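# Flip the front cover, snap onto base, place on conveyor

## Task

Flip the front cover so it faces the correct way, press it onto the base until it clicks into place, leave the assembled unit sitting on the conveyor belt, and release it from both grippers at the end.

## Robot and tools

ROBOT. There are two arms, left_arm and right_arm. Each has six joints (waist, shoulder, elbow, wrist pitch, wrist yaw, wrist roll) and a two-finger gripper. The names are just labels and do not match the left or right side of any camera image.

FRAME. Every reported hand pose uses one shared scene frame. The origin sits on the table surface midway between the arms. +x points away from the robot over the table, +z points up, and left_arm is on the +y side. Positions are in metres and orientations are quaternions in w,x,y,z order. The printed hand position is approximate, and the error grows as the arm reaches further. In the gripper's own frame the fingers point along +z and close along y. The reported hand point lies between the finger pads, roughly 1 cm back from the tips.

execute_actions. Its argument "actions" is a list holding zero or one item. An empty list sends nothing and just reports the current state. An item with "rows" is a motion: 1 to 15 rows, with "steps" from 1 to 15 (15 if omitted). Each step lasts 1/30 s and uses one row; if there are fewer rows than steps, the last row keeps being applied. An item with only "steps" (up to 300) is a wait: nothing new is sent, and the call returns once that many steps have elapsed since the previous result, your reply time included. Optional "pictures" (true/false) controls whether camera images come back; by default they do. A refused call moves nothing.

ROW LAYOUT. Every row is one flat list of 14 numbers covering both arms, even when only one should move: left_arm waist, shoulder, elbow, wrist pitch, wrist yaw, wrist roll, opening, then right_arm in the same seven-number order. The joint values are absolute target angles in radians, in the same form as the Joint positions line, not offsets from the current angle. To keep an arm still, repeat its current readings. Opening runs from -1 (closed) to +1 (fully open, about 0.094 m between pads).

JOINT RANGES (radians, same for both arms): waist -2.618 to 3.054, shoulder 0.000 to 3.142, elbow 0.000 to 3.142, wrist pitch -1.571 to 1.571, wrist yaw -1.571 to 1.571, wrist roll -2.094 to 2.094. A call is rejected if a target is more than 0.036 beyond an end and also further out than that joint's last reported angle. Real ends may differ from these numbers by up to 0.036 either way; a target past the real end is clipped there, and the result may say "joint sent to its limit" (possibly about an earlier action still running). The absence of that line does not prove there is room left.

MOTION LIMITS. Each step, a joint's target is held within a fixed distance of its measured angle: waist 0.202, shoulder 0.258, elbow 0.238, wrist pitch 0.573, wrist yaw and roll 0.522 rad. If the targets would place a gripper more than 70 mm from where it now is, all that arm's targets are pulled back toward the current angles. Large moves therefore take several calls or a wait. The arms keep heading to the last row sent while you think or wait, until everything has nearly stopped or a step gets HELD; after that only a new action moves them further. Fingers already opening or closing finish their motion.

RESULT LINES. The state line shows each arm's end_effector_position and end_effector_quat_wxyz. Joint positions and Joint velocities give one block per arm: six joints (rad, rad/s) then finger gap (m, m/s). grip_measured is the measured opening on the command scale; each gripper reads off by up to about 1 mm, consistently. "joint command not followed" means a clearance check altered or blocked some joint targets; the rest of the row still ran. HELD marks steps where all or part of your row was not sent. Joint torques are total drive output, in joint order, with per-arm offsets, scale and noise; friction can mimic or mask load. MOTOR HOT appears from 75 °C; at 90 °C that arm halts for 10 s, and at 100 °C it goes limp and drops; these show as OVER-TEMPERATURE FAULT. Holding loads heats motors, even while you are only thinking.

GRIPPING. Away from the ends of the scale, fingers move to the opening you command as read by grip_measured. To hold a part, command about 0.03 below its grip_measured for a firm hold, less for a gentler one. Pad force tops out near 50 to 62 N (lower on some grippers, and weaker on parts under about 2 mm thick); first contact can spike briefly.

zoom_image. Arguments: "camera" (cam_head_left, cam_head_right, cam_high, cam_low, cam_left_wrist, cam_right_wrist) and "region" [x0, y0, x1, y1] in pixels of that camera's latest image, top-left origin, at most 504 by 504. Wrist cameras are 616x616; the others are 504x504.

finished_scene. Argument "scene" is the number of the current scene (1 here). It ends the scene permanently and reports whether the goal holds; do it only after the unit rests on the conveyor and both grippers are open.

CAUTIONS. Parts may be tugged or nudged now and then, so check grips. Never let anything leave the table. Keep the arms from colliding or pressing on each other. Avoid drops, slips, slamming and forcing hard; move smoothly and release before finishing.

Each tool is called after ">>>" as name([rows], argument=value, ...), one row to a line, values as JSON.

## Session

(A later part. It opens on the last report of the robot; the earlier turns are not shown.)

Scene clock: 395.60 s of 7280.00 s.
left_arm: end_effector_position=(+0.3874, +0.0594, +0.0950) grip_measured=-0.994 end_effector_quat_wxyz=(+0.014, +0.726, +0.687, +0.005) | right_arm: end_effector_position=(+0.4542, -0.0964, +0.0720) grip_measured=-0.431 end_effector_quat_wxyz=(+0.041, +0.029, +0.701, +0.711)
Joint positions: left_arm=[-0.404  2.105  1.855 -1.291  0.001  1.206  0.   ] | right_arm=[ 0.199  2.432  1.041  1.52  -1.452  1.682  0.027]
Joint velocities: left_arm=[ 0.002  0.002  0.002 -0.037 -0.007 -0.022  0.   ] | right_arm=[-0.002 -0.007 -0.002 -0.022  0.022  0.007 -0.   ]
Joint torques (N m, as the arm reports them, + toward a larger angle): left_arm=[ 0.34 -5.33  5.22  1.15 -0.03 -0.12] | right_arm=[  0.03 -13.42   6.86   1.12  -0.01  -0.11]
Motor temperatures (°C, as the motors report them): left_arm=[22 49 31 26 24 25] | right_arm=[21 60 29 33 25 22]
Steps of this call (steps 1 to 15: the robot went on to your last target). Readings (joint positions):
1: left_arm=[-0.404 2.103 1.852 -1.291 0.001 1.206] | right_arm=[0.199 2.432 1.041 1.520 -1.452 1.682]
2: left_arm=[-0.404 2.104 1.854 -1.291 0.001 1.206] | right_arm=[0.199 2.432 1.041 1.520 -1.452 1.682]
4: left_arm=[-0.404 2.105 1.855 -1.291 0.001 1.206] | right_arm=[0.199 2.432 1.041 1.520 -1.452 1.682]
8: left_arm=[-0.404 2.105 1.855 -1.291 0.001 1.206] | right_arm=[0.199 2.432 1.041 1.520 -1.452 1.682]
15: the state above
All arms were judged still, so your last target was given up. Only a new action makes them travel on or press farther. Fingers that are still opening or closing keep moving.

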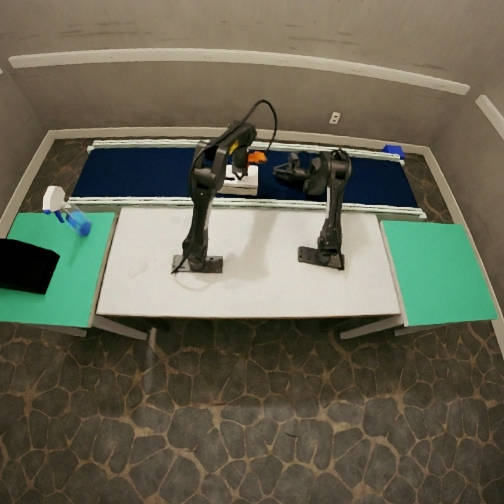

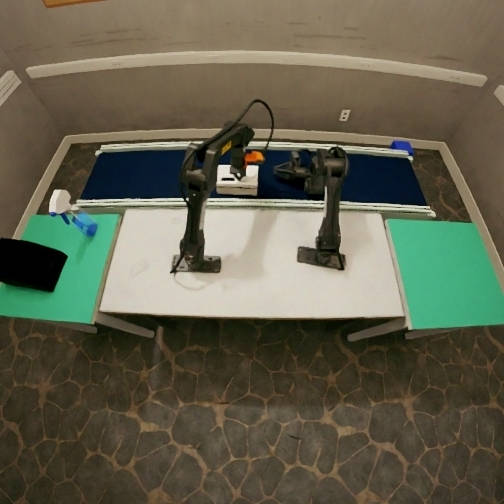

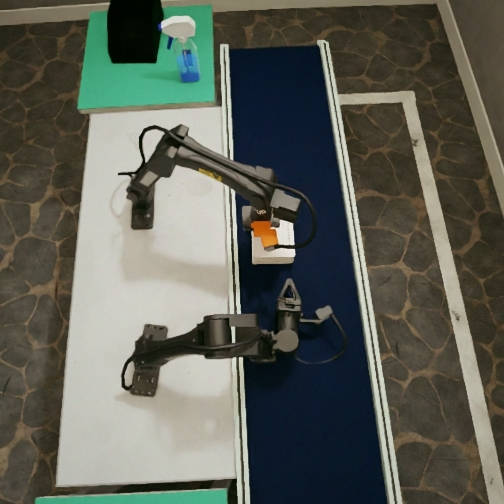

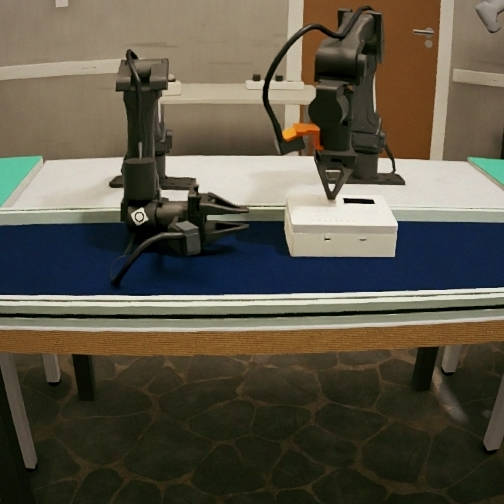

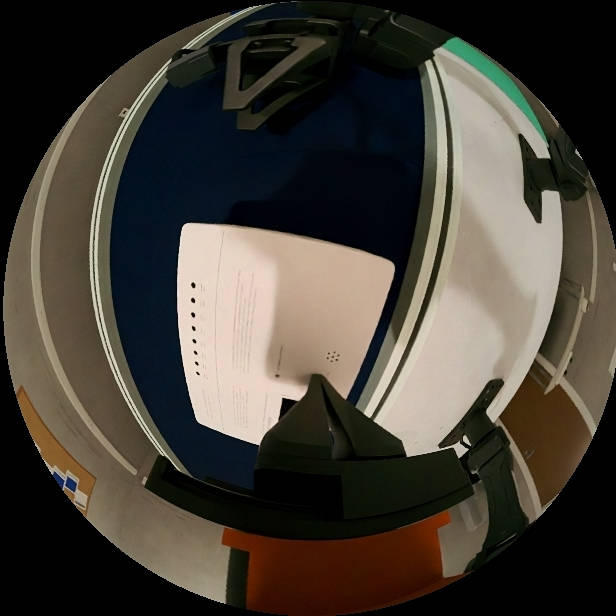

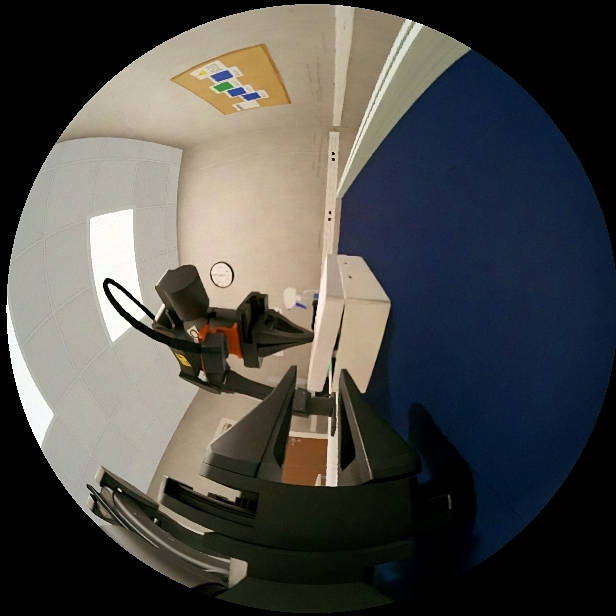

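One harder try with forward push.

>>> execute_actions([
  {"rows":[[-0.39,2.17,1.85,-1.22,-0.02,1.2,-1,0.2,2.42,1.062,1.54,-1.46,1.67,-0.43],[-0.385,2.18,1.85,-1.2,-0.04,1.2,-1,0.2,2.42,1.062,1.54,-1.46,1.67,-0.43],[-0.38,2.19,1.845,-1.18,-0.05,1.2,-1,0.2,2.42,1.062,1.54,-1.46,1.67,-0.43],[-0.38,2.2,1.84,-1.16,-0.06,1.2,-1,0.2,2.42,1.062,1.54,-1.46,1.67,-0.43],[-0.38,2.21,1.84,-1.14,-0.07,1.2,-1,0.2,2.42,1.062,1.54,-1.46,1.67,-0.43],[-0.38,2.22,1.84,-1.12,-0.08,1.2,-1,0.2,2.42,1.062,1.54,-1.46,1.67,-0.43],[-0.38,2.23,1.84,-1.1,-0.08,1.2,-1,0.2,2.42,1.062,1.54,-1.46,1.67,-0.43]]},
])

>>> zoom_image(camera="cam_right_wrist", region=[240,220,420,440])

Scene clock: 403.47 s of 7280.00 s.
left_arm: end_effector_position=(+0.4285, +0.0586, +0.0919) grip_measured=-0.994 end_effector_quat_wxyz=(+0.060, +0.718, +0.691, +0.059) | right_arm: end_effector_position=(+0.4542, -0.0964, +0.0720) grip_measured=-0.431 end_effector_quat_wxyz=(+0.041, +0.029, +0.701, +0.711)
Joint positions: left_arm=[-0.393  2.134  1.875 -1.154 -0.062  1.206  0.   ] | right_arm=[ 0.199  2.432  1.041  1.52  -1.452  1.682  0.027]
Joint velocities: left_arm=[ 0.017  0.022  0.012  0.242 -0.139  0.007  0.   ] | right_arm=[ 0.002  0.012 -0.007 -0.007 -0.007  0.051 -0.   ]
Joint torques (N m, as the arm reports them, + toward a larger angle): left_arm=[ 1.14 -2.54  3.19  1.09 -0.12 -0.12] | right_arm=[  0.04 -13.43   6.85   1.13  -0.01  -0.1 ]
Motor temperatures (°C, as the motors report them): left_arm=[22 47 31 26 24 25] | right_arm=[21 60 29 33 25 22]
Steps of this call (steps 1 to 90: nothing new was sent; then 4.37 s passed at rest; steps 91 to 105: all 15 steps of this action). Readings (joint positions):
91: left_arm=[-0.404 2.106 1.855 -1.291 0.000 1.206] | right_arm=[0.199 2.432 1.041 1.520 -1.452 1.682]
92: left_arm=[-0.404 2.107 1.856 -1.290 -0.001 1.206] | right_arm=[0.199 2.432 1.041 1.520 -1.452 1.682]
94: left_arm=[-0.402 2.112 1.860 -1.281 -0.008 1.206] | right_arm=[0.199 2.432 1.041 1.520 -1.452 1.682]
98: left_arm=[-0.397 2.124 1.871 -1.232 -0.031 1.206] | right_arm=[0.199 2.432 1.041 1.520 -1.452 1.682]
105: the state above

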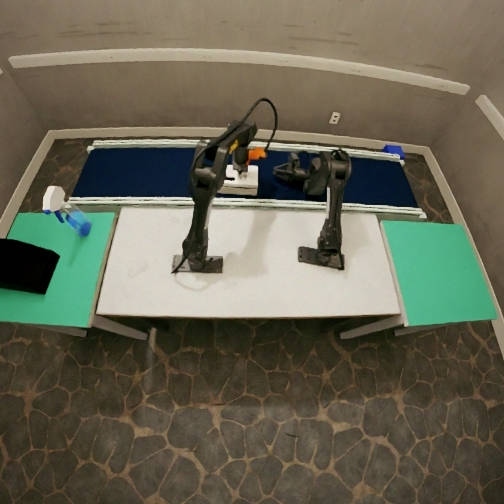

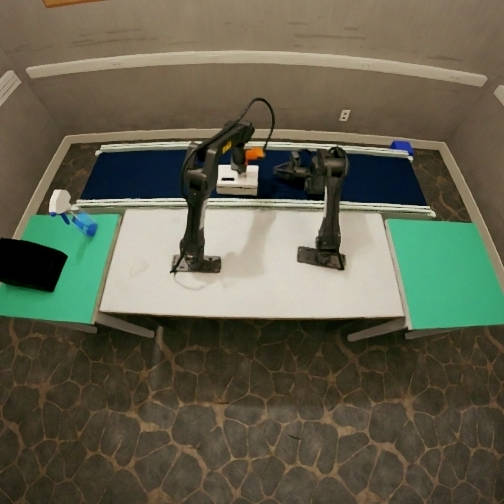

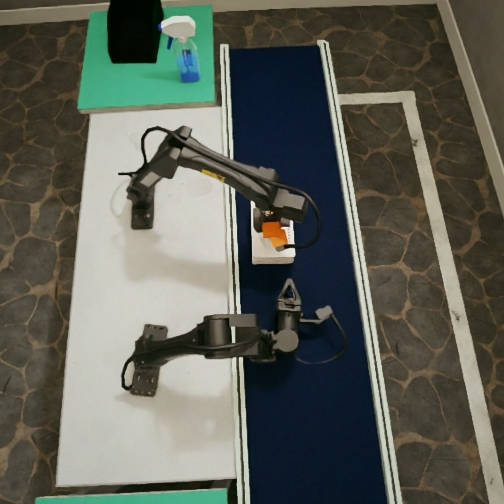

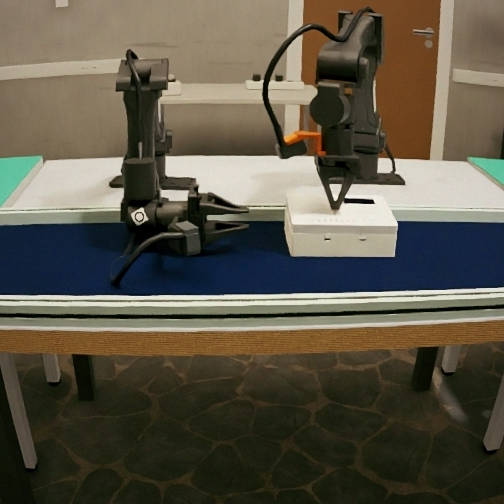

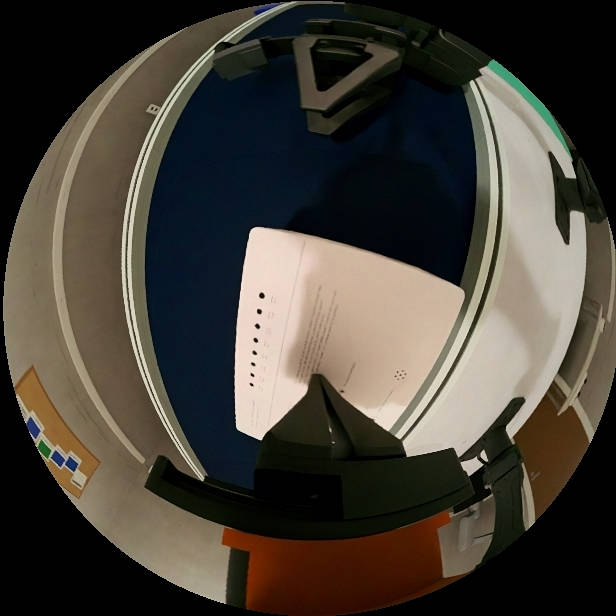

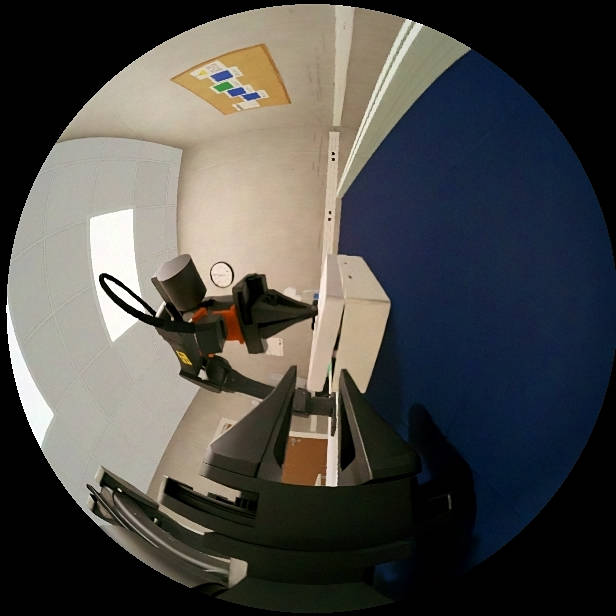

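Region (240, 220, 420, 440) of cam_right_wrist's 616x616 image, scaled by 2.291, with more detail than that image has; it fills the left 412 columns of this view, and the rest is white.

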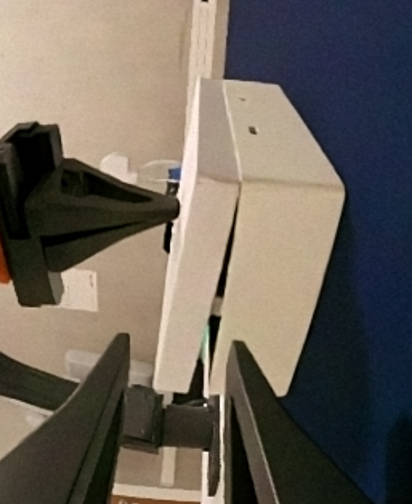

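>>> execute_actions([
  {"rows":[[-0.39,2.15,1.86,-1.12,-0.08,1.2,-1,0.2,2.42,1.062,1.54,-1.46,1.67,-0.43],[-0.39,2.1,1.86,-1.12,-0.08,1.2,-1,0.2,2.42,1.062,1.54,-1.46,1.67,-0.43],[-0.39,2.07,1.85,-1.12,-0.08,1.2,-1,0.2,2.42,1.062,1.54,-1.46,1.67,-0.43],[-0.39,2.05,1.84,-1.12,-0.08,1.2,-1,0.2,2.42,1.062,1.54,-1.46,1.67,-0.43],[-0.39,2.03,1.82,-1.12,-0.08,1.2,-1,0.2,2.42,1.062,1.54,-1.46,1.67,-0.43],[-0.39,2.01,1.8,-1.12,-0.08,1.2,-0.5,0.2,2.42,1.062,1.54,-1.46,1.67,-0.43],[-0.39,1.99,1.78,-1.12,-0.08,1.2,0,0.2,2.42,1.062,1.54,-1.46,1.67,-0.43],[-0.39,1.97,1.76,-1.12,-0.08,1.2,0.5,0.2,2.42,1.062,1.54,-1.46,1.67,-0.43],[-0.39,1.95,1.74,-1.12,-0.08,1.2,1,0.2,2.42,1.062,1.54,-1.46,1.67,-0.43],[-0.39,1.94,1.72,-1.12,-0.08,1.2,1,0.2,2.42,1.062,1.54,-1.46,1.67,-0.43],[-0.39,1.94,1.7,-1.11,-0.08,1.2,1,0.2,2.42,1.062,1.54,-1.46,1.67,-0.43],[-0.39,1.94,1.685,-1.1,-0.08,1.2,1,0.2,2.42,1.062,1.54,-1.46,1.67,-0.43]]},
], pictures=false)

>>> execute_actions([
  {"steps":30},
])

Scene clock: 414.33 s of 7280.00 s.
left_arm: end_effector_position=(+0.4050, +0.0731, +0.1237) grip_measured=+1.000 end_effector_quat_wxyz=(+0.090, +0.714, +0.690, +0.082) | right_arm: end_effector_position=(+0.4542, -0.0964, +0.0720) grip_measured=-0.431 end_effector_quat_wxyz=(+0.041, +0.029, +0.701, +0.711)
Joint positions: left_arm=[-0.392  1.943  1.704 -1.103 -0.083  1.206  0.094] | right_arm=[ 0.199  2.432  1.041  1.52  -1.452  1.682  0.027]
Joint velocities: left_arm=[-0.002  0.017 -0.183  0.007 -0.022  0.051  0.   ] | right_arm=[ 0.002 -0.007  0.012 -0.037  0.066 -0.037  0.   ]
Joint torques (N m, as the arm reports them, + toward a larger angle): left_arm=[ 0.23 -8.95  5.37  1.07 -0.05 -0.12] | right_arm=[  0.03 -13.43   6.84   1.13  -0.01  -0.1 ]
Motor temperatures (°C, as the motors report them): left_arm=[22 46 30 26 24 25] | right_arm=[21 61 29 33 25 22]
Steps of this call (steps 1 to 30: the robot went on to your last target; steps 31 to 90: nothing new was sent; then 7.37 s passed at rest; steps 91 to 105: all 15 steps of this action). Readings (joint positions):
91: left_arm=[-0.392 2.137 1.875 -1.099 -0.083 1.206] | right_arm=[0.199 2.432 1.041 1.520 -1.452 1.682]
92: left_arm=[-0.392 2.133 1.875 -1.098 -0.083 1.206] | right_arm=[0.199 2.432 1.041 1.520 -1.452 1.682]
94: left_arm=[-0.392 2.117 1.859 -1.099 -0.083 1.206] | right_arm=[0.199 2.432 1.041 1.520 -1.452 1.682]
98: left_arm=[-0.392 2.037 1.796 -1.101 -0.083 1.206] | right_arm=[0.199 2.432 1.041 1.520 -1.452 1.682]
105: the state above

Scene clock: 415.33 s of 7280.00 s.
left_arm: end_effector_position=(+0.4017, +0.0746, +0.1192) grip_measured=+1.000 end_effector_quat_wxyz=(+0.083, +0.715, +0.690, +0.079) | right_arm: end_effector_position=(+0.4542, -0.0964, +0.0720) grip_measured=-0.431 end_effector_quat_wxyz=(+0.041, +0.029, +0.701, +0.711)
Joint positions: left_arm=[-0.392  1.943  1.69  -1.103 -0.083  1.206  0.094] | right_arm=[ 0.199  2.432  1.041  1.52  -1.452  1.682  0.027]
Joint velocities: left_arm=[ 0.012  0.002 -0.002 -0.022 -0.037 -0.007  0.   ] | right_arm=[-0.002  0.002  0.002  0.051  0.007  0.022  0.   ]
Joint torques (N m, as the arm reports them, + toward a larger angle): left_arm=[ 0.22 -8.85  5.53  1.03 -0.04 -0.12] | right_arm=[  0.03 -13.43   6.83   1.13  -0.01  -0.1 ]
Motor temperatures (°C, as the motors report them): left_arm=[22 46 30 26 24 25] | right_arm=[21 61 29 33 25 22]
Steps of this call (steps 1 to 30: the robot went on to your last target). Readings (joint positions):
1: left_arm=[-0.392 1.943 1.698 -1.103 -0.083 1.206] | right_arm=[0.199 2.432 1.041 1.520 -1.452 1.682]
2: left_arm=[-0.392 1.943 1.693 -1.103 -0.083 1.206] | right_arm=[0.199 2.432 1.041 1.520 -1.452 1.682]
4: left_arm=[-0.392 1.943 1.690 -1.103 -0.083 1.206] | right_arm=[0.199 2.432 1.041 1.520 -1.452 1.682]
8: left_arm=[-0.392 1.943 1.690 -1.103 -0.083 1.206] | right_arm=[0.199 2.432 1.041 1.520 -1.452 1.682]
30: the state above
All arms were judged still, so your last target was given up. Only a new action makes them travel on or press farther. Fingers that are still opening or closing keep moving.

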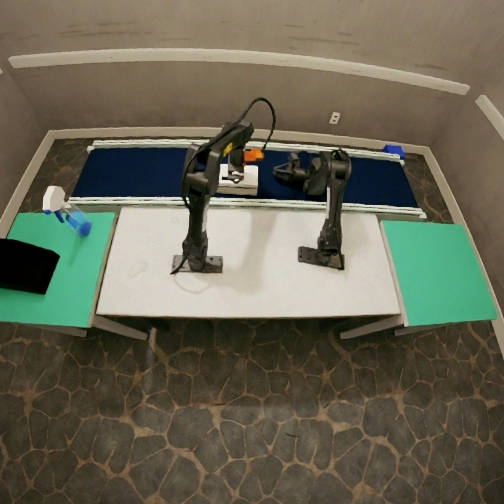

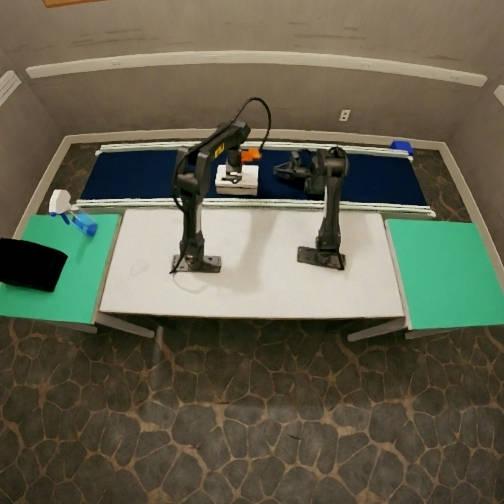

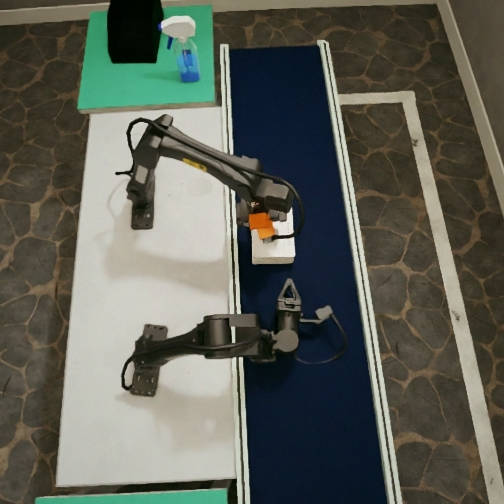

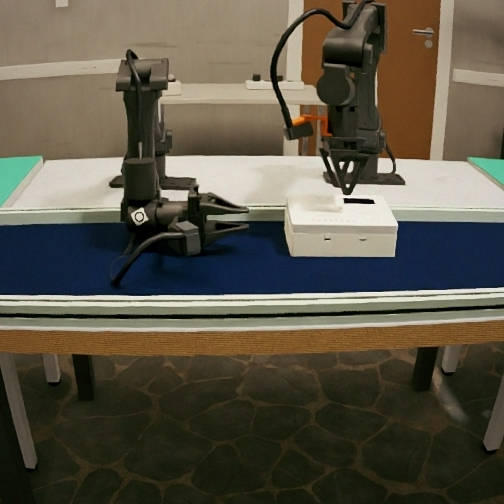

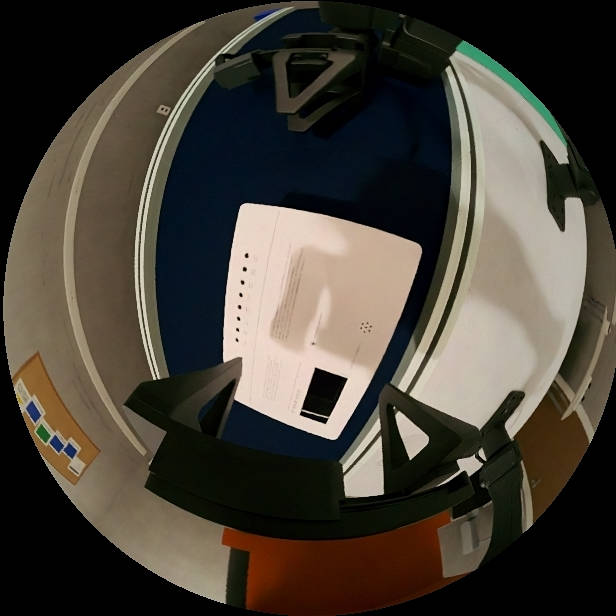

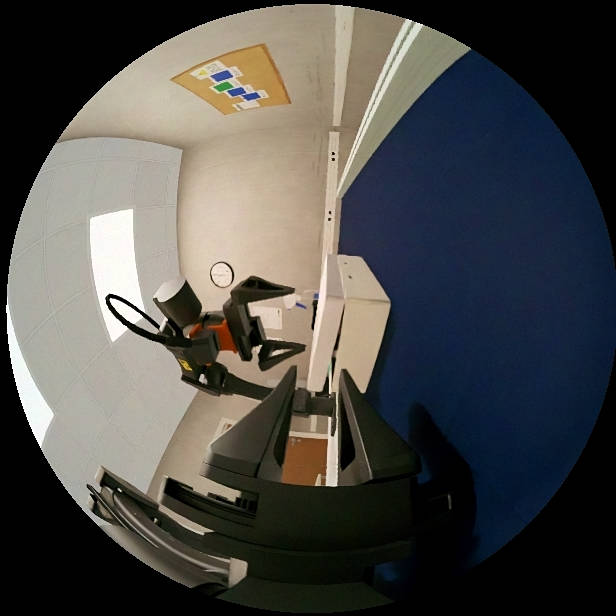

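>>> execute_actions([
  {"rows":[[-0.41,1.95,1.685,-1.1,-0.08,1.18,1,0.2,2.42,1.062,1.54,-1.46,1.67,-0.43],[-0.42,1.96,1.685,-1.1,-0.08,1.18,1,0.2,2.42,1.062,1.54,-1.46,1.67,-0.43],[-0.425,1.97,1.685,-1.1,-0.08,1.18,1,0.2,2.42,1.062,1.54,-1.46,1.67,-0.43],[-0.425,1.98,1.685,-1.1,-0.08,1.18,1,0.2,2.42,1.062,1.54,-1.46,1.67,-0.43],[-0.425,1.99,1.685,-1.1,-0.08,1.18,1,0.2,2.42,1.062,1.54,-1.46,1.67,-0.43],[-0.425,2.0,1.685,-1.1,-0.08,1.18,1,0.2,2.42,1.062,1.54,-1.46,1.67,-0.43],[-0.425,2.008,1.685,-1.1,-0.08,1.18,1,0.2,2.42,1.062,1.54,-1.46,1.67,-0.43],[-0.425,2.016,1.685,-1.1,-0.08,1.18,1,0.2,2.42,1.062,1.54,-1.46,1.67,-0.43],[-0.425,2.024,1.685,-1.1,-0.08,1.18,1,0.2,2.42,1.062,1.54,-1.46,1.67,-0.43],[-0.425,2.032,1.685,-1.1,-0.08,1.18,1,0.2,2.42,1.062,1.54,-1.46,1.67,-0.43],[-0.425,2.04,1.685,-1.1,-0.08,1.18,1,0.2,2.42,1.062,1.54,-1.46,1.67,-0.43],[-0.425,2.05,1.685,-1.1,-0.08,1.18,1,0.2,2.42,1.062,1.54,-1.46,1.67,-0.43],[-0.425,2.06,1.685,-1.1,-0.08,1.18,1,0.2,2.42,1.062,1.54,-1.46,1.67,-0.43],[-0.425,2.07,1.685,-1.1,-0.08,1.18,1,0.2,2.42,1.062,1.54,-1.46,1.67,-0.43],[-0.425,2.08,1.685,-1.1,-0.08,1.18,1,0.2,2.42,1.062,1.54,-1.46,1.67,-0.43]]},
], pictures=false)

>>> execute_actions([
  {"rows":[[-0.425,2.09,1.685,-1.1,-0.08,1.18,0.95,0.2,2.42,1.062,1.54,-1.46,1.67,-0.43],[-0.425,2.1,1.685,-1.1,-0.08,1.18,0.9,0.2,2.42,1.062,1.54,-1.46,1.67,-0.43],[-0.425,2.11,1.685,-1.1,-0.08,1.18,0.85,0.2,2.42,1.062,1.54,-1.46,1.67,-0.43],[-0.425,2.11,1.685,-1.1,-0.08,1.18,0.8,0.2,2.42,1.062,1.54,-1.46,1.67,-0.43],[-0.425,2.11,1.685,-1.1,-0.08,1.18,0.76,0.2,2.42,1.062,1.54,-1.46,1.67,-0.43],[-0.425,2.11,1.685,-1.1,-0.08,1.18,0.72,0.2,2.42,1.062,1.54,-1.46,1.67,-0.43],[-0.425,2.11,1.685,-1.1,-0.08,1.18,0.68,0.2,2.42,1.062,1.54,-1.46,1.67,-0.43],[-0.425,2.11,1.685,-1.1,-0.08,1.18,0.64,0.2,2.42,1.062,1.54,-1.46,1.67,-0.43],[-0.425,2.11,1.685,-1.1,-0.08,1.18,0.6,0.2,2.42,1.062,1.54,-1.46,1.67,-0.43]]},
])

>>> zoom_image(camera="cam_right_wrist", region=[240,220,420,440])

Scene clock: 432.27 s of 7280.00 s.
left_arm: end_effector_position=(+0.3990, +0.0634, +0.0850) grip_measured=+1.000 end_effector_quat_wxyz=(+0.050, +0.721, +0.688, +0.066) | right_arm: end_effector_position=(+0.4542, -0.0964, +0.0720) grip_measured=-0.431 end_effector_quat_wxyz=(+0.041, +0.029, +0.701, +0.711)
Joint positions: left_arm=[-0.421  2.03   1.69  -1.09  -0.087  1.187  0.094] | right_arm=[ 0.199  2.432  1.041  1.52  -1.452  1.682  0.027]
Joint velocities: left_arm=[ 0.007  0.027 -0.007  0.007 -0.022 -0.022  0.   ] | right_arm=[-0.012 -0.002  0.002 -0.022  0.007 -0.081  0.   ]
Joint torques (N m, as the arm reports them, + toward a larger angle): left_arm=[-0.2  -5.64  5.47  0.69  0.   -0.13] | right_arm=[  0.04 -13.43   6.86   1.13  -0.01  -0.1 ]
Motor temperatures (°C, as the motors report them): left_arm=[22 48 31 26 24 25] | right_arm=[21 61 29 33 25 22]
Steps of this call (steps 1 to 90: nothing new was sent; then 13.43 s passed at rest; steps 91 to 105: all 15 steps of this action). Readings (joint positions):
91: left_arm=[-0.393 1.943 1.690 -1.103 -0.083 1.203] | right_arm=[0.199 2.432 1.041 1.520 -1.452 1.682]
92: left_arm=[-0.395 1.944 1.690 -1.103 -0.083 1.200] | right_arm=[0.199 2.432 1.041 1.520 -1.452 1.682]
94: left_arm=[-0.404 1.951 1.690 -1.103 -0.083 1.195] | right_arm=[0.199 2.432 1.041 1.520 -1.452 1.682]
98: left_arm=[-0.420 1.990 1.690 -1.103 -0.083 1.190] | right_arm=[0.199 2.432 1.041 1.520 -1.452 1.682]
105: the state above

Scene clock: 432.77 s of 7280.00 s.
left_arm: end_effector_position=(+0.4028, +0.0622, +0.0820) grip_measured=+0.602 end_effector_quat_wxyz=(+0.047, +0.720, +0.689, +0.071) | right_arm: end_effector_position=(+0.4542, -0.0964, +0.0720) grip_measured=-0.431 end_effector_quat_wxyz=(+0.041, +0.029, +0.701, +0.711)
Joint positions: left_arm=[-0.424  2.05   1.708 -1.091 -0.098  1.182  0.075] | right_arm=[ 0.199  2.432  1.041  1.52  -1.452  1.682  0.027]
Joint velocities: left_arm=[ 0.002 -0.002 -0.007 -0.022 -0.007 -0.037 -0.   ] | right_arm=[-0.017 -0.007 -0.017 -0.022 -0.022  0.022 -0.001]
Joint torques (N m, as the arm reports them, + toward a larger angle): left_arm=[-0.01 -4.64  4.17  0.78  0.06 -0.03] | right_arm=[  0.04 -13.42   6.85   1.13  -0.01  -0.1 ]
Motor temperatures (°C, as the motors report them): left_arm=[22 48 31 26 24 25] | right_arm=[21 61 29 33 25 22]
Steps of this call (steps 1 to 15: all 15 steps of this action). Readings (joint positions):
1: left_arm=[-0.421 2.031 1.690 -1.087 -0.088 1.187] | right_arm=[0.199 2.432 1.041 1.520 -1.452 1.682]
2: left_arm=[-0.421 2.033 1.693 -1.085 -0.090 1.186] | right_arm=[0.199 2.432 1.041 1.520 -1.452 1.682]
4: left_arm=[-0.421 2.039 1.699 -1.082 -0.095 1.185] | right_arm=[0.199 2.432 1.041 1.520 -1.452 1.682]
8: left_arm=[-0.422 2.040 1.703 -1.084 -0.099 1.183] | right_arm=[0.199 2.432 1.041 1.520 -1.452 1.682]
15: the state above

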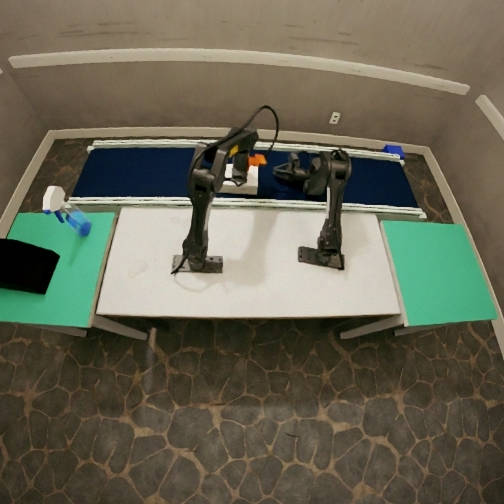

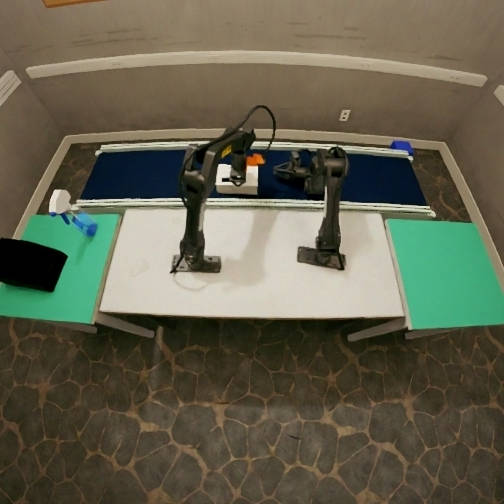

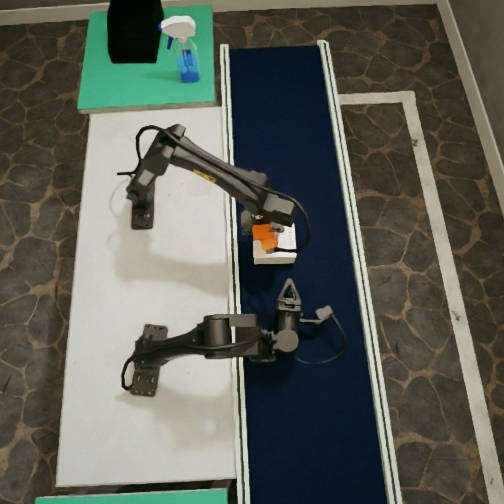

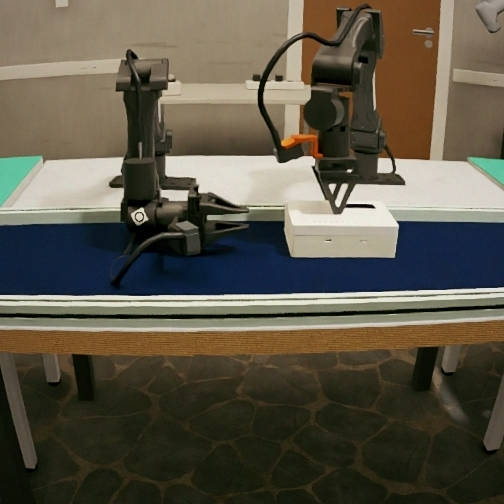

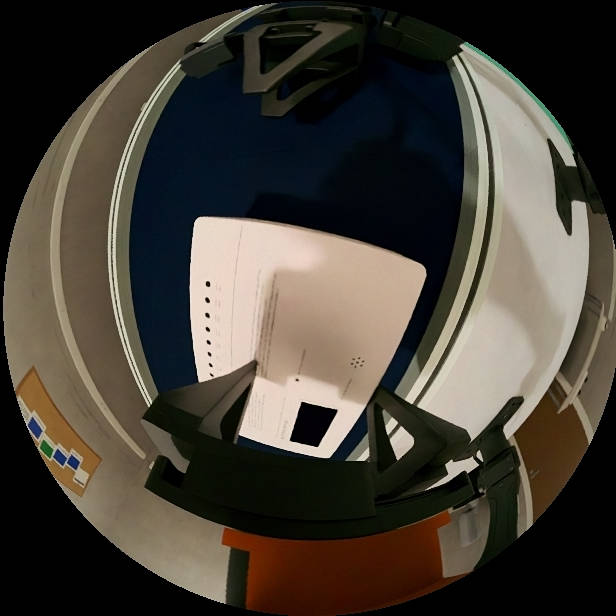

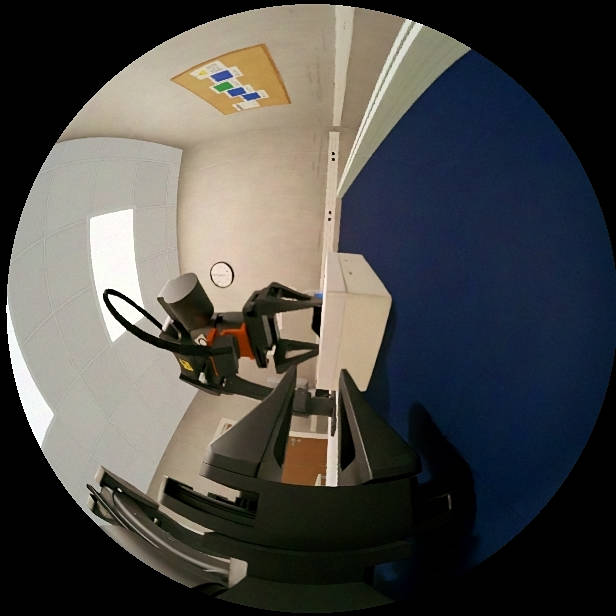

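Region (240, 220, 420, 440) of cam_right_wrist's 616x616 image, scaled by 2.291, with more detail than that image has; it fills the left 412 columns of this view, and the rest is white.

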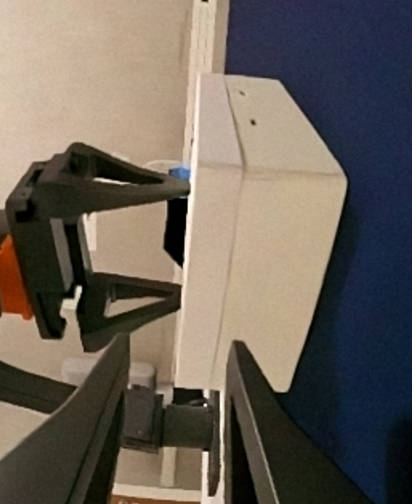

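Closed. Release and lift.

>>> execute_actions([
  {"rows":[[-0.425,2.11,1.685,-1.1,-0.08,1.18,0.8,0.2,2.42,1.062,1.54,-1.46,1.67,-0.43],[-0.425,2.1,1.685,-1.1,-0.08,1.18,0.9,0.2,2.42,1.062,1.54,-1.46,1.67,-0.43],[-0.425,2.07,1.7,-1.1,-0.08,1.18,1,0.2,2.42,1.062,1.54,-1.46,1.67,-0.43],[-0.425,2.04,1.7,-1.1,-0.08,1.18,1,0.2,2.42,1.062,1.54,-1.46,1.67,-0.43],[-0.425,2.01,1.7,-1.1,-0.08,1.18,1,0.2,2.42,1.062,1.54,-1.46,1.67,-0.43],[-0.425,1.98,1.7,-1.1,-0.08,1.18,1,0.2,2.42,1.062,1.54,-1.46,1.67,-0.43],[-0.425,1.95,1.7,-1.1,-0.08,1.18,1,0.2,2.42,1.062,1.54,-1.46,1.67,-0.43],[-0.425,1.92,1.7,-1.1,-0.08,1.18,1,0.2,2.42,1.062,1.54,-1.46,1.67,-0.43],[-0.425,1.89,1.7,-1.1,-0.08,1.18,1,0.2,2.42,1.062,1.54,-1.46,1.67,-0.43],[-0.425,1.86,1.7,-1.1,-0.08,1.18,1,0.2,2.42,1.062,1.54,-1.46,1.67,-0.43],[-0.425,1.83,1.7,-1.1,-0.08,1.18,1,0.2,2.42,1.062,1.54,-1.46,1.67,-0.43],[-0.425,1.8,1.7,-1.1,-0.08,1.18,1,0.2,2.42,1.062,1.54,-1.46,1.67,-0.43]]},
])

>>> zoom_image(camera="cam_head_right", region=[200,150,280,210])

>>> zoom_image(camera="cam_low", region=[260,150,420,280])

Scene clock: 445.70 s of 7280.00 s.
left_arm: end_effector_position=(+0.3968, +0.0641, +0.1758) grip_measured=+1.000 end_effector_quat_wxyz=(+0.153, +0.706, +0.683, +0.109) | right_arm: end_effector_position=(+0.4542, -0.0964, +0.0720) grip_measured=-0.431 end_effector_quat_wxyz=(+0.041, +0.029, +0.701, +0.711)
Joint positions: left_arm=[-0.424  1.806  1.693 -1.092 -0.094  1.182  0.094] | right_arm=[ 0.199  2.432  1.041  1.52  -1.452  1.682  0.027]
Joint velocities: left_arm=[ 0.017 -0.569  0.051  0.081 -0.037  0.022  0.   ] | right_arm=[-0.012  0.007 -0.007 -0.037  0.022 -0.051  0.   ]
Joint torques (N m, as the arm reports them, + toward a larger angle): left_arm=[-0.17 -5.62  6.39  1.25  0.04 -0.06] | right_arm=[  0.04 -13.44   6.85   1.13  -0.01  -0.1 ]
Motor temperatures (°C, as the motors report them): left_arm=[22 46 30 26 24 25] | right_arm=[21 62 29 33 25 22]
Steps of this call (steps 1 to 15: the robot went on to your last target; steps 16 to 90: nothing new was sent; then 9.43 s passed at rest; steps 91 to 105: all 15 steps of this action). Readings (joint positions):
91: left_arm=[-0.424 2.050 1.708 -1.091 -0.098 1.182] | right_arm=[0.199 2.432 1.041 1.520 -1.452 1.682]
92: left_arm=[-0.424 2.050 1.708 -1.091 -0.098 1.182] | right_arm=[0.199 2.432 1.041 1.520 -1.452 1.682]
94: left_arm=[-0.424 2.048 1.708 -1.091 -0.097 1.182] | right_arm=[0.199 2.432 1.041 1.520 -1.452 1.682]
98: left_arm=[-0.424 2.013 1.697 -1.091 -0.095 1.182] | right_arm=[0.199 2.432 1.041 1.520 -1.452 1.682]
105: the state above

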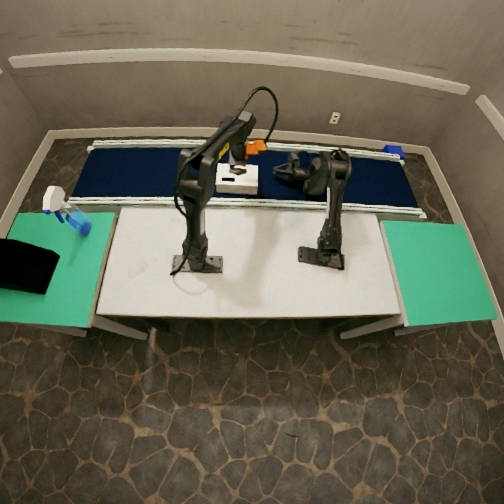

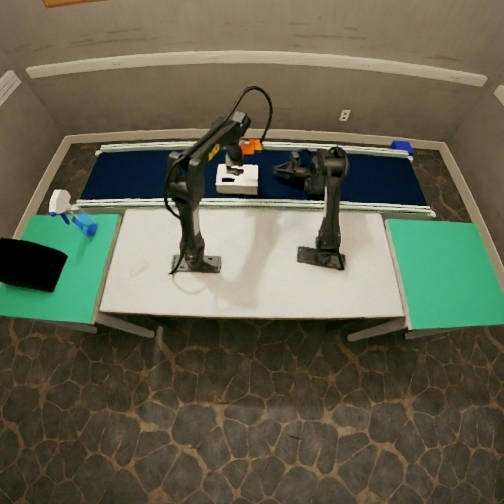

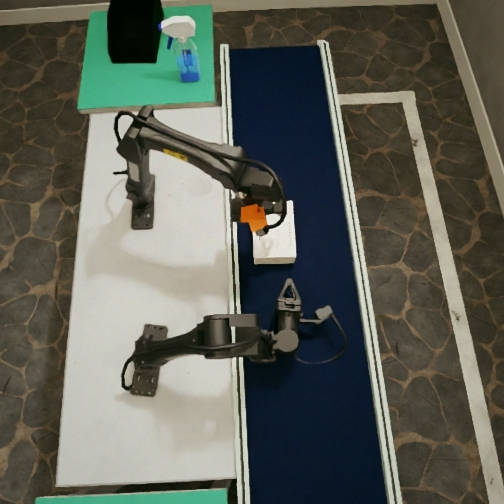

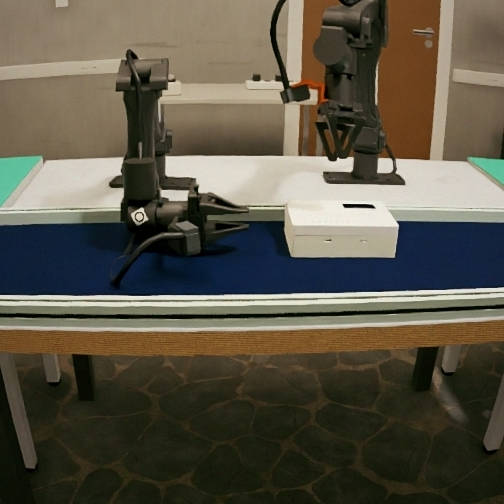

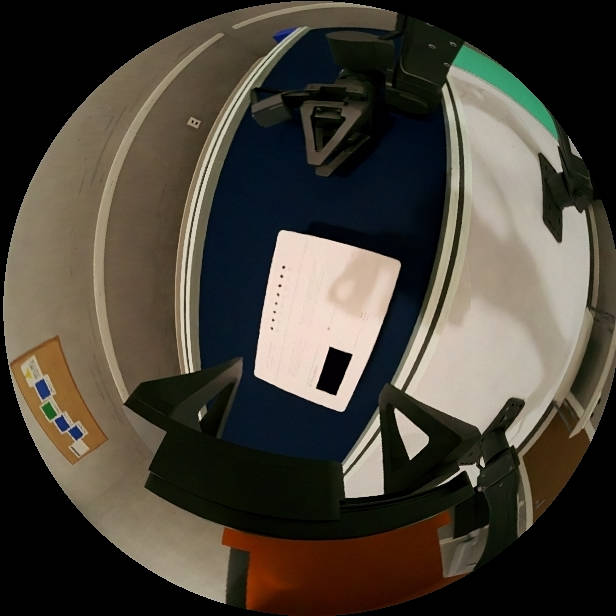

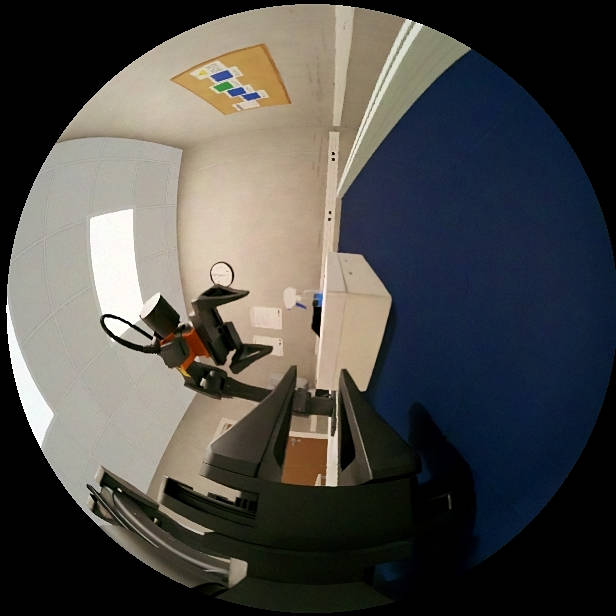

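Region (200, 150, 280, 210) of cam_head_right's 504x504 image, scaled by 6.300, with more detail than that image has; it fills the top 378 rows of this view, and the rest is white.

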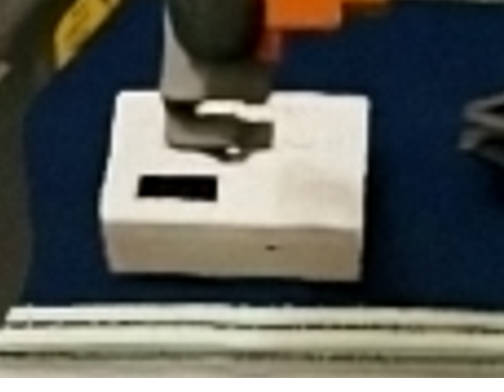

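Region (260, 150, 420, 280) of cam_low's 504x504 image, scaled by 3.150, with more detail than that image has; it fills the top 410 rows of this view, and the rest is white.

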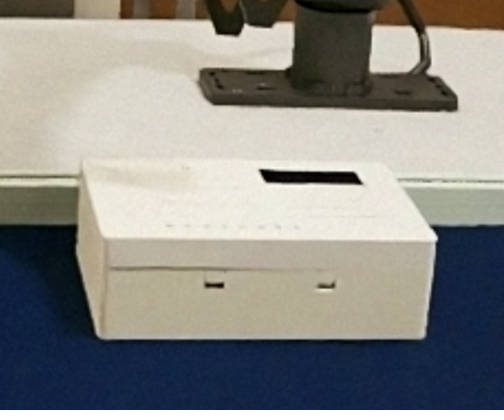

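>>> execute_actions(actions=[])

>>> zoom_image(camera="cam_low", region=[240,130,440,300])

Scene clock: 454.67 s of 7280.00 s.
left_arm: end_effector_position=(+0.3971, +0.0638, +0.1809) grip_measured=+1.000 end_effector_quat_wxyz=(+0.159, +0.705, +0.682, +0.111) | right_arm: end_effector_position=(+0.4542, -0.0964, +0.0720) grip_measured=-0.431 end_effector_quat_wxyz=(+0.041, +0.029, +0.701, +0.711)
Joint positions: left_arm=[-0.424  1.798  1.698 -1.092 -0.093  1.182  0.094] | right_arm=[ 0.199  2.432  1.041  1.52  -1.452  1.682  0.027]
Joint velocities: left_arm=[ 0.002  0.007 -0.017 -0.007 -0.037 -0.007  0.   ] | right_arm=[-0.012 -0.002 -0.012 -0.022  0.066  0.007 -0.001]
Joint torques (N m, as the arm reports them, + toward a larger angle): left_arm=[-0.03 -7.48  6.28  1.24  0.03 -0.07] | right_arm=[  0.04 -13.43   6.85   1.13  -0.01  -0.1 ]
Motor temperatures (°C, as the motors report them): left_arm=[22 47 31 26 24 25] | right_arm=[21 62 29 33 25 22]
Steps of this call (steps 1 to 15: the robot went on to your last target; steps 16 to 90: nothing new was sent; then 5.97 s passed at rest). Readings (joint positions):
1: left_arm=[-0.424 1.792 1.695 -1.092 -0.094 1.182] | right_arm=[0.199 2.432 1.041 1.520 -1.452 1.682]
2: left_arm=[-0.424 1.785 1.697 -1.092 -0.094 1.182] | right_arm=[0.199 2.432 1.041 1.520 -1.452 1.682]
4: left_arm=[-0.424 1.787 1.698 -1.092 -0.093 1.182] | right_arm=[0.199 2.432 1.041 1.520 -1.452 1.682]
8: left_arm=[-0.424 1.797 1.698 -1.092 -0.093 1.182] | right_arm=[0.199 2.432 1.041 1.520 -1.452 1.682]
90: the state above
All arms were judged still, so your last target was given up. Only a new action makes them travel on or press farther. Fingers that are still opening or closing keep moving.

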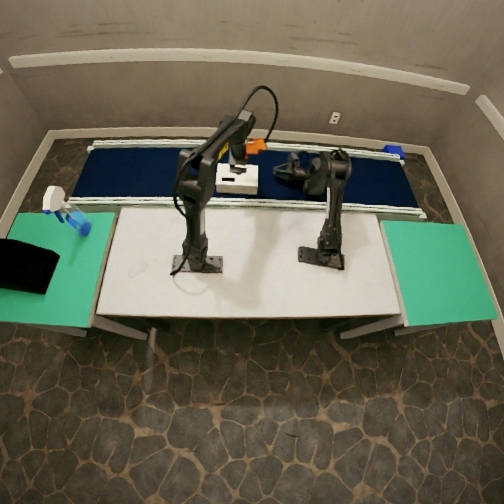

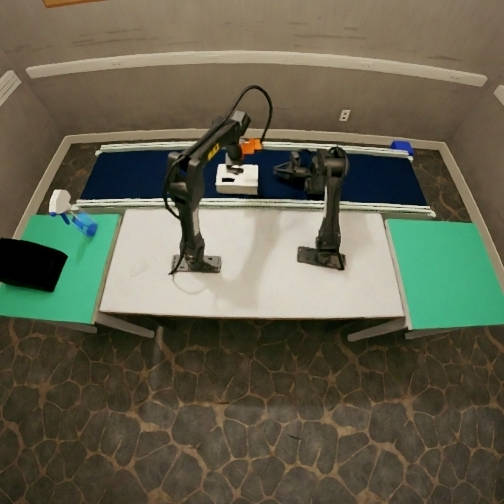

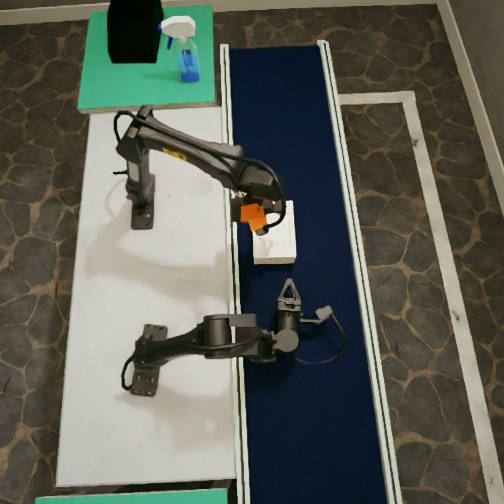

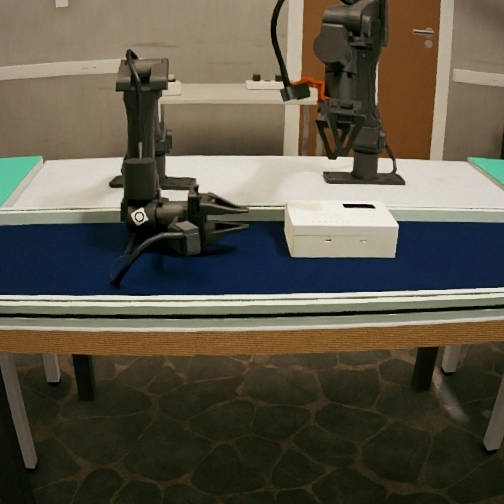

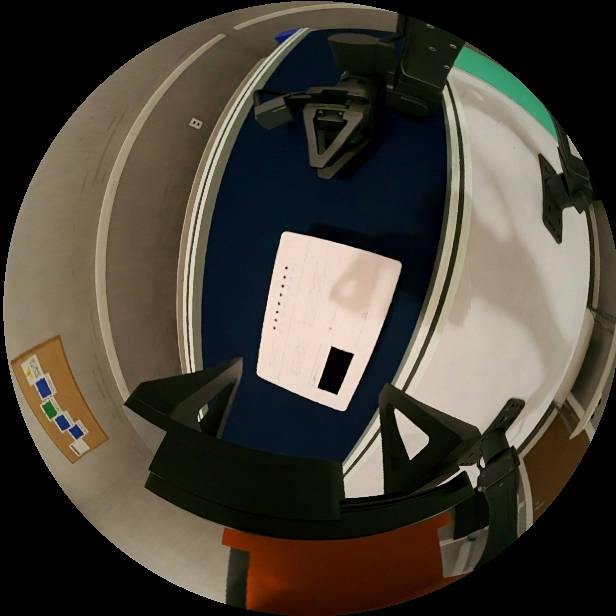

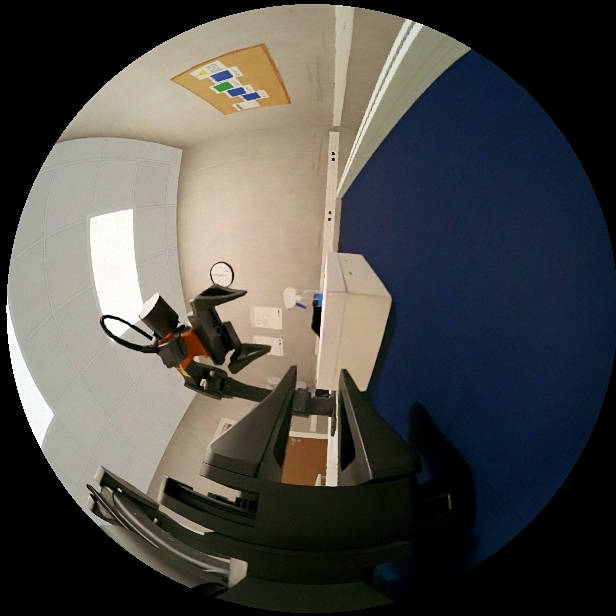

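Region (240, 130, 440, 300) of cam_low's 504x504 image, scaled by 2.520, with more detail than that image has; it fills the top 428 rows of this view, and the rest is white.

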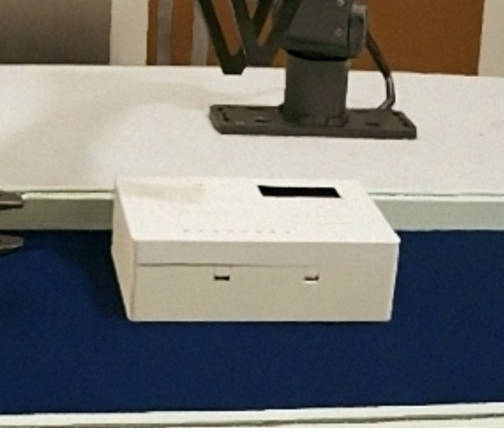

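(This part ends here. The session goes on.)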